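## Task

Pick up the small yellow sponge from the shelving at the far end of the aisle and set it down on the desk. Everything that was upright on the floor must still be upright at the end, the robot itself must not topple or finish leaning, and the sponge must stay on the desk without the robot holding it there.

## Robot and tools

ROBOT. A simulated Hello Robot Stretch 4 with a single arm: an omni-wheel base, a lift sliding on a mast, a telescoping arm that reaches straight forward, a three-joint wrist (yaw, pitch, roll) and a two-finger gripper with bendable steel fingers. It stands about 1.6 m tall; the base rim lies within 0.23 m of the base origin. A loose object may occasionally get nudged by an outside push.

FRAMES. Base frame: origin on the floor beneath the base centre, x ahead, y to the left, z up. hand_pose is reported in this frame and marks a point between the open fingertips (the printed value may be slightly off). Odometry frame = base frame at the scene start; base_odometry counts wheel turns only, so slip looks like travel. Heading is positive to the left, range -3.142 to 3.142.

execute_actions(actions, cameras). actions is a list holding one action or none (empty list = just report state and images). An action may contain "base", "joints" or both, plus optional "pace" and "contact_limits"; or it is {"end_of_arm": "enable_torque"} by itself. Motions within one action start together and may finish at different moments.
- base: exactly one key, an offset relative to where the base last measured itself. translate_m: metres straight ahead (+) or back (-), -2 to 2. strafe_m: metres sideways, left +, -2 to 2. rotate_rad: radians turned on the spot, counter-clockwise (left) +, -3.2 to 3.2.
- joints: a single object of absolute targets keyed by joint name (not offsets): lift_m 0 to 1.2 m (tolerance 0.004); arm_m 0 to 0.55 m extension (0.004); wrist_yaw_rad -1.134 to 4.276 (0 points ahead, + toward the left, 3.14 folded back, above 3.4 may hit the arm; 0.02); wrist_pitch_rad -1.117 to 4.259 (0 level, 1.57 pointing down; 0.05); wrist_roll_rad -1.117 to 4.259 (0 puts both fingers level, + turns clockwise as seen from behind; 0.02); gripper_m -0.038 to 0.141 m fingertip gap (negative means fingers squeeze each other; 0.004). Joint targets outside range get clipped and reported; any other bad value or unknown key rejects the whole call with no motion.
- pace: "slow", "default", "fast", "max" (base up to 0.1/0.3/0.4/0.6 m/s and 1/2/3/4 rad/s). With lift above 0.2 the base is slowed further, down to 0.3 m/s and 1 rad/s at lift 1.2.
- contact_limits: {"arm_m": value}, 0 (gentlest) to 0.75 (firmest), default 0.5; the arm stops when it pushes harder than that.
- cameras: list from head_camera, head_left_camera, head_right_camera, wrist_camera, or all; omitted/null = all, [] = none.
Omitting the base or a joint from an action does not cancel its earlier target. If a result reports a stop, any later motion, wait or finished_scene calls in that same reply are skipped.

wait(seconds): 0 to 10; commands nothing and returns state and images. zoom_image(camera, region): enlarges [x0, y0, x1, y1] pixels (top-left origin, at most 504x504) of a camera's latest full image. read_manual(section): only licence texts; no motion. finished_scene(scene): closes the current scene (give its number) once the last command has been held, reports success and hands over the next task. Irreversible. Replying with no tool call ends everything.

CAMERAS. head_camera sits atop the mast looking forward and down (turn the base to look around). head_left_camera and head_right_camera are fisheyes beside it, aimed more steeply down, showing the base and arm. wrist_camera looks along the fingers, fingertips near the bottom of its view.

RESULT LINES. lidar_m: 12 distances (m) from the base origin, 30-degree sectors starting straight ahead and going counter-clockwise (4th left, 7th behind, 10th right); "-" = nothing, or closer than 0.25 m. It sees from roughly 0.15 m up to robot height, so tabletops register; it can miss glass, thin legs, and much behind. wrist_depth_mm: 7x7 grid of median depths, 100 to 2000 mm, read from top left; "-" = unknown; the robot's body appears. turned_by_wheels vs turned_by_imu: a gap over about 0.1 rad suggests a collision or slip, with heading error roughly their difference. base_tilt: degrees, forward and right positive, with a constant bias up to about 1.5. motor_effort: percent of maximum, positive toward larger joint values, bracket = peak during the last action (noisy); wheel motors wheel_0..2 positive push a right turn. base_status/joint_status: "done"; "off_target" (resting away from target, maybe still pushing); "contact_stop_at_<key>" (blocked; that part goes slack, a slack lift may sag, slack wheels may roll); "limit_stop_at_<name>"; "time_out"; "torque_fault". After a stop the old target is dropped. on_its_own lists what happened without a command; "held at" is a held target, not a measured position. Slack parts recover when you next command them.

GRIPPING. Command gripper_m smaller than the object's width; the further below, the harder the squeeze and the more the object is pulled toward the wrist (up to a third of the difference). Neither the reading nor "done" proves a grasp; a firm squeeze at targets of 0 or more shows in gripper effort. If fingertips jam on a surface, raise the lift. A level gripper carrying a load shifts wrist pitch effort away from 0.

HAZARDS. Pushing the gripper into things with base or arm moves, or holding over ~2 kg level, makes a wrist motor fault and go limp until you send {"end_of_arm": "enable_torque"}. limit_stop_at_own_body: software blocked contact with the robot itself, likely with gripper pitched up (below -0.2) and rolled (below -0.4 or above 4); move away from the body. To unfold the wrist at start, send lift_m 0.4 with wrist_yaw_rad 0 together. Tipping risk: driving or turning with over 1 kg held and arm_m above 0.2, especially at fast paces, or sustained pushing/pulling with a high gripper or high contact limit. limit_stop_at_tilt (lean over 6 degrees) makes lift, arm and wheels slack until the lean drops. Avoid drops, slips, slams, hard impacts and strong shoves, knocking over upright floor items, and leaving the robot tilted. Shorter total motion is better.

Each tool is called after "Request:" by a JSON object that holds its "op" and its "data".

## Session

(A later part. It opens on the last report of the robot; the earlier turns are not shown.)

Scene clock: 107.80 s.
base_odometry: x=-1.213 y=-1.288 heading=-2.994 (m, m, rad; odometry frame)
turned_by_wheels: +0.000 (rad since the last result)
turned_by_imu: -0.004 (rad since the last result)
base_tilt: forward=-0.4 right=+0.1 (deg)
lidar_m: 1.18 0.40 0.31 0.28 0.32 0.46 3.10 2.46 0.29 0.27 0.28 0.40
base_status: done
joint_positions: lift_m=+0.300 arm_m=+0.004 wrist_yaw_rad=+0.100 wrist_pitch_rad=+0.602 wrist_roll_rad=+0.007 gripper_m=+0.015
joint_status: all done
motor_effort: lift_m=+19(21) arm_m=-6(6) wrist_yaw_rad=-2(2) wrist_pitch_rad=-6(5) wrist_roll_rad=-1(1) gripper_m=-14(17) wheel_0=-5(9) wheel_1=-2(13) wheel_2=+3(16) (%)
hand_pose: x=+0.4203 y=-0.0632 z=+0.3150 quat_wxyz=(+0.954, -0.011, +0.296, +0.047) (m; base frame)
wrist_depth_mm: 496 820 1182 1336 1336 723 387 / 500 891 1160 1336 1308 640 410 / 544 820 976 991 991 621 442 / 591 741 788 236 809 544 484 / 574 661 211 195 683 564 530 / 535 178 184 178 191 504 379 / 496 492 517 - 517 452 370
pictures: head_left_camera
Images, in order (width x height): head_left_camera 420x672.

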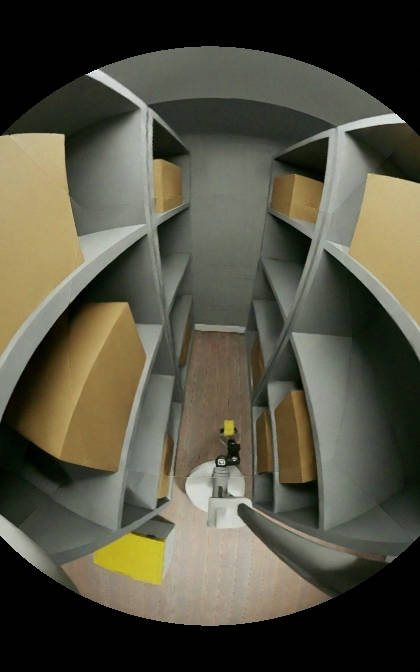

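Request:
{"op": "execute_actions", "data": {"actions": [{"base": {"translate_m": -1.62}, "joints": {"lift_m": 0.7}, "pace": "max"}], "cameras": ["head_left_camera", "head_right_camera"]}}

Scene clock: 113.17 s.
base_odometry: x=+0.389 y=-1.050 heading=-2.994 (m, m, rad; odometry frame)
turned_by_wheels: +0.000 (rad since the last result)
turned_by_imu: -0.007 (rad since the last result)
base_tilt: forward=-0.4 right=+0.1 (deg)
lidar_m: 1.07 0.91 1.96 1.86 1.97 0.71 0.66 0.68 0.94 1.82 1.90 1.47
base_status: done
joint_positions: lift_m=+0.700 arm_m=+0.004 wrist_yaw_rad=+0.100 wrist_pitch_rad=+0.602 wrist_roll_rad=+0.007 gripper_m=+0.015
joint_status: all done
motor_effort: lift_m=+22(26) arm_m=-6(6) wrist_yaw_rad=-3(2) wrist_pitch_rad=-5(5) wrist_roll_rad=-2(1) gripper_m=-12(17) wheel_0=-4(9) wheel_1=-3(5) wheel_2=+0(20) (%)
hand_pose: x=+0.4202 y=-0.0633 z=+0.7147 quat_wxyz=(+0.954, -0.011, +0.296, +0.047) (m; base frame)
wrist_depth_mm: - 1182 1336 - 1808 1060 1042 / - 1229 1281 - 1576 1138 - / 854 878 1281 1756 1308 1255 1863 / 866 842 1098 235 1430 1366 1576 / 1008 960 211 196 1255 1229 1281 / 1042 178 183 178 191 1060 1098 / 904 891 946 - 946 931 931
pictures: head_left_camera, head_right_camera
Images, in order (width x height): head_left_camera 420x672, head_right_camera 420x672.

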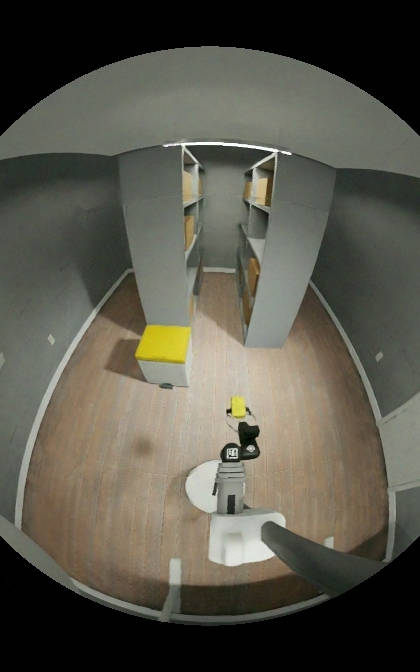

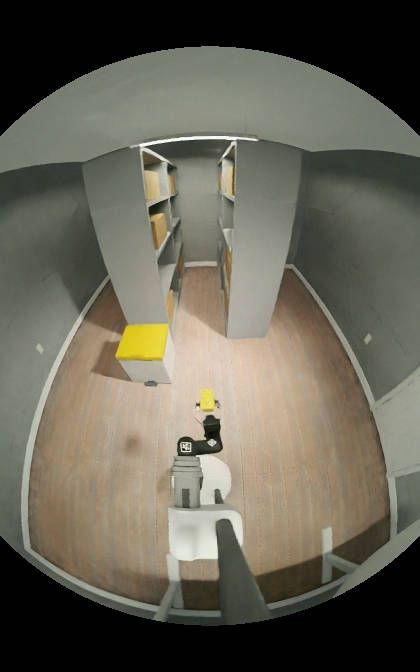

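Request:
{"op": "execute_actions", "data": {"actions": [{"base": {"rotate_rad": -2.9}, "joints": {"lift_m": 1.03}, "pace": "fast"}], "cameras": ["head_camera", "wrist_camera"]}}

Scene clock: 117.43 s.
base_odometry: x=+0.389 y=-1.050 heading=+0.390 (m, m, rad; odometry frame)
turned_by_wheels: -2.899 (rad since the last result)
turned_by_imu: -2.942 (rad since the last result)
base_tilt: forward=-0.4 right=+0.1 (deg)
lidar_m: 0.66 0.75 1.30 1.82 2.15 1.46 0.91 1.00 1.85 1.83 1.70 0.66
base_status: done
joint_positions: lift_m=+1.030 arm_m=+0.004 wrist_yaw_rad=+0.100 wrist_pitch_rad=+0.602 wrist_roll_rad=+0.007 gripper_m=+0.015
joint_status: all done
motor_effort: lift_m=+23(28) arm_m=-6(6) wrist_yaw_rad=-1(3) wrist_pitch_rad=-5(5) wrist_roll_rad=-2(2) gripper_m=-20(18) wheel_0=+5(12) wheel_1=+1(11) wheel_2=+5(16) (%)
hand_pose: x=+0.4203 y=-0.0633 z=+1.0447 quat_wxyz=(+0.954, -0.011, +0.296, +0.047) (m; base frame)
wrist_depth_mm: 991 991 1042 1118 1060 1008 946 / 683 707 723 732 768 759 778 / 1863 1182 569 554 569 574 585 / 1921 1863 1808 236 496 466 466 / 1618 1576 211 196 1537 1397 1281 / 1397 178 183 177 192 1397 1397 / 1229 1229 1308 - 1281 1255 1308
pictures: head_camera, wrist_camera
Images, in order (width x height): head_camera 420x560, wrist_camera 616x392.

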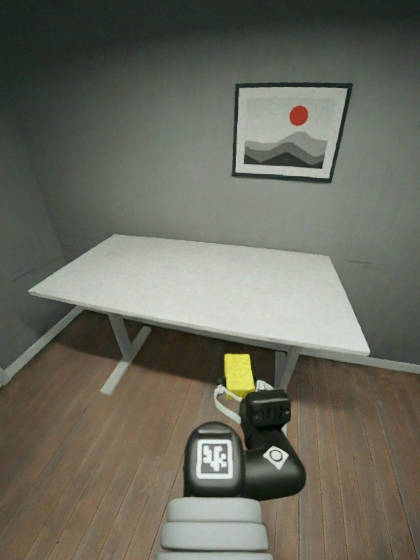

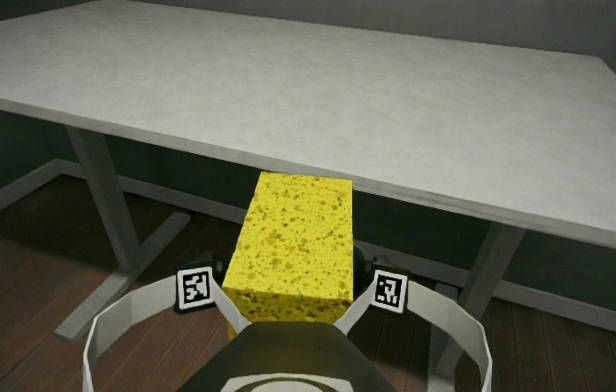

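Request:
{"op": "execute_actions", "data": {"actions": [{"joints": {"arm_m": 0.43, "lift_m": 0.978}, "pace": "fast"}], "cameras": ["wrist_camera"]}}

Scene clock: 120.90 s.
base_odometry: x=+0.389 y=-1.050 heading=+0.390 (m, m, rad; odometry frame)
turned_by_wheels: +0.000 (rad since the last result)
turned_by_imu: +0.000 (rad since the last result)
base_tilt: forward=-0.4 right=+0.1 (deg)
lidar_m: 0.65 0.77 1.27 1.82 2.15 1.47 0.94 1.01 1.87 1.84 1.69 0.66
base_status: not commanded
joint_positions: lift_m=+0.978 arm_m=+0.429 wrist_yaw_rad=+0.100 wrist_pitch_rad=+0.602 wrist_roll_rad=+0.007 gripper_m=+0.015
joint_status: all done
motor_effort: lift_m=+18(20) arm_m=+6(6) wrist_yaw_rad=-2(3) wrist_pitch_rad=-6(6) wrist_roll_rad=-1(1) gripper_m=-14(11) wheel_0=+5(5) wheel_1=+1(1) wheel_2=+5(5) (%)
hand_pose: x=+0.8452 y=-0.0632 z=+0.9931 quat_wxyz=(+0.954, -0.011, +0.296, +0.047) (m; base frame)
wrist_depth_mm: 778 809 809 768 723 676 640 / 544 559 574 591 609 609 627 / 424 430 436 442 452 459 469 / 343 345 353 236 359 366 373 / 289 290 210 196 303 306 309 / 248 177 183 178 192 260 263 / 219 216 229 - 226 224 231
pictures: wrist_camera
Images, in order (width x height): wrist_camera 616x392.

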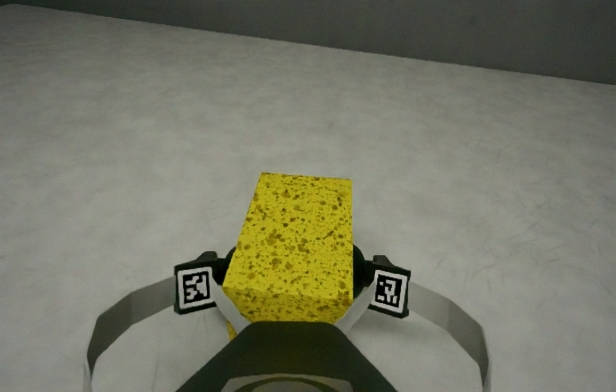

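Request:
{"op": "execute_actions", "data": {"actions": [{"joints": {"lift_m": 0.956}}], "cameras": []}}

Request:
{"op": "execute_actions", "data": {"actions": [{"joints": {"gripper_m": 0.09}}], "cameras": ["wrist_camera"]}}

Scene clock: 123.27 s.
base_odometry: x=+0.389 y=-1.050 heading=+0.390 (m, m, rad; odometry frame)
turned_by_wheels: +0.000 (rad since the last result)
turned_by_imu: +0.000 (rad since the last result)
base_tilt: forward=-0.4 right=+0.1 (deg)
lidar_m: 0.64 0.75 1.30 1.82 2.15 1.44 0.93 1.00 1.86 1.85 1.71 0.66
base_status: not commanded
joint_positions: lift_m=+0.956 arm_m=+0.429 wrist_yaw_rad=+0.100 wrist_pitch_rad=+0.602 wrist_roll_rad=+0.007 gripper_m=+0.015
joint_status: all done
motor_effort: lift_m=+17(16) arm_m=+6(6) wrist_yaw_rad=-2(3) wrist_pitch_rad=-5(5) wrist_roll_rad=-1(1) gripper_m=-14(16) wheel_0=+5(5) wheel_1=+1(1) wheel_2=+5(5) (%)
hand_pose: x=+0.8452 y=-0.0632 z=+0.9711 quat_wxyz=(+0.954, -0.011, +0.296, +0.047) (m; base frame)
wrist_depth_mm: 707 732 750 750 723 676 634 / 492 504 517 535 544 554 554 / 379 387 392 402 407 410 418 / 307 312 315 236 324 329 334 / 258 262 211 196 271 274 278 / 224 178 183 177 191 235 237 / 197 193 204 - 204 200 208
pictures: none
No camera images: the call's "cameras" was empty. Leave "cameras" out to get every camera's image.

Scene clock: 124.83 s.
base_odometry: x=+0.389 y=-1.050 heading=+0.390 (m, m, rad; odometry frame)
turned_by_wheels: +0.000 (rad since the last result)
turned_by_imu: +0.000 (rad since the last result)
base_tilt: forward=-0.4 right=+0.1 (deg)
lidar_m: 0.65 0.77 1.29 1.81 2.15 1.44 0.92 1.00 1.83 1.83 1.70 0.67
base_status: not commanded
joint_positions: lift_m=+0.956 arm_m=+0.429 wrist_yaw_rad=+0.100 wrist_pitch_rad=+0.601 wrist_roll_rad=+0.007 gripper_m=+0.090
joint_status: all done
motor_effort: lift_m=+17(17) arm_m=+6(6) wrist_yaw_rad=-2(3) wrist_pitch_rad=-2(5) wrist_roll_rad=-2(1) gripper_m=-2(14) wheel_0=+5(5) wheel_1=+1(1) wheel_2=+5(5) (%)
hand_pose: x=+0.8453 y=-0.0632 z=+0.9713 quat_wxyz=(+0.954, -0.011, +0.296, +0.047) (m; base frame)
wrist_depth_mm: 723 741 759 741 715 676 640 / 496 508 521 535 544 559 569 / 382 384 394 402 410 415 424 / 309 315 317 248 325 330 338 / 259 263 220 207 270 276 278 / 224 221 197 188 221 236 238 / 197 195 206 - 206 202 208
pictures: wrist_camera
Images, in order (width x height): wrist_camera 616x392.

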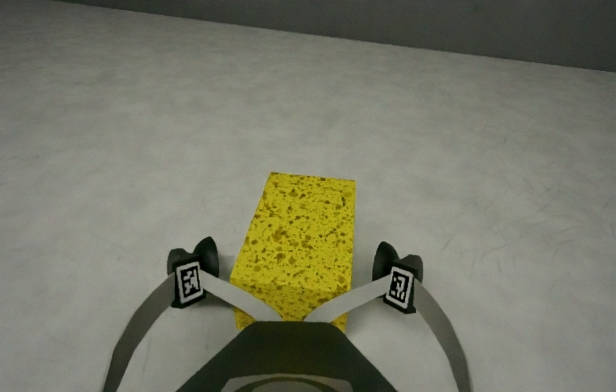

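The sponge is on the desk. I'll move the gripper clear.

Request:
{"op": "execute_actions", "data": {"actions": [{"joints": {"lift_m": 1.03, "arm_m": 0.35}, "pace": "fast"}], "cameras": ["wrist_camera", "head_camera"]}}

Scene clock: 127.30 s.
base_odometry: x=+0.389 y=-1.050 heading=+0.390 (m, m, rad; odometry frame)
turned_by_wheels: +0.000 (rad since the last result)
turned_by_imu: +0.000 (rad since the last result)
base_tilt: forward=-0.4 right=+0.1 (deg)
lidar_m: 0.67 0.78 1.29 1.82 2.15 1.44 0.93 1.02 1.86 1.83 1.69 0.66
base_status: not commanded
joint_positions: lift_m=+1.030 arm_m=+0.351 wrist_yaw_rad=+0.100 wrist_pitch_rad=+0.602 wrist_roll_rad=+0.007 gripper_m=+0.090
joint_status: all done
motor_effort: lift_m=+23(24) arm_m=-6(8) wrist_yaw_rad=-1(2) wrist_pitch_rad=-5(5) wrist_roll_rad=-1(1) gripper_m=+1(1) wheel_0=+5(5) wheel_1=+1(1) wheel_2=+5(5) (%)
hand_pose: x=+0.7673 y=-0.0633 z=+1.0446 quat_wxyz=(+0.954, -0.011, +0.296, +0.047) (m; base frame)
wrist_depth_mm: 976 976 917 866 798 750 699 / 676 699 715 732 741 768 732 / 525 530 544 544 564 569 580 / 424 430 436 407 449 452 459 / 355 359 355 309 373 379 382 / 309 303 297 303 227 324 327 / 277 267 281 - 282 277 286
pictures: head_camera, wrist_camera
Images, in order (width x height): head_camera 420x560, wrist_camera 616x392.

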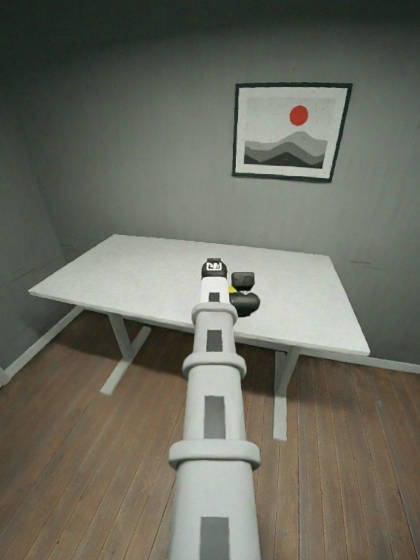

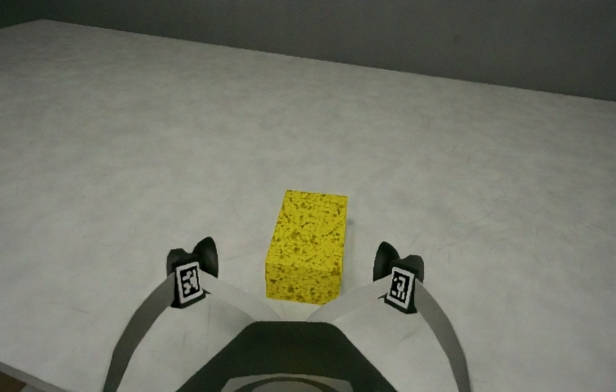

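Request:
{"op": "finished_scene", "data": {"scene": 2}}

The scene is finished: the task was done.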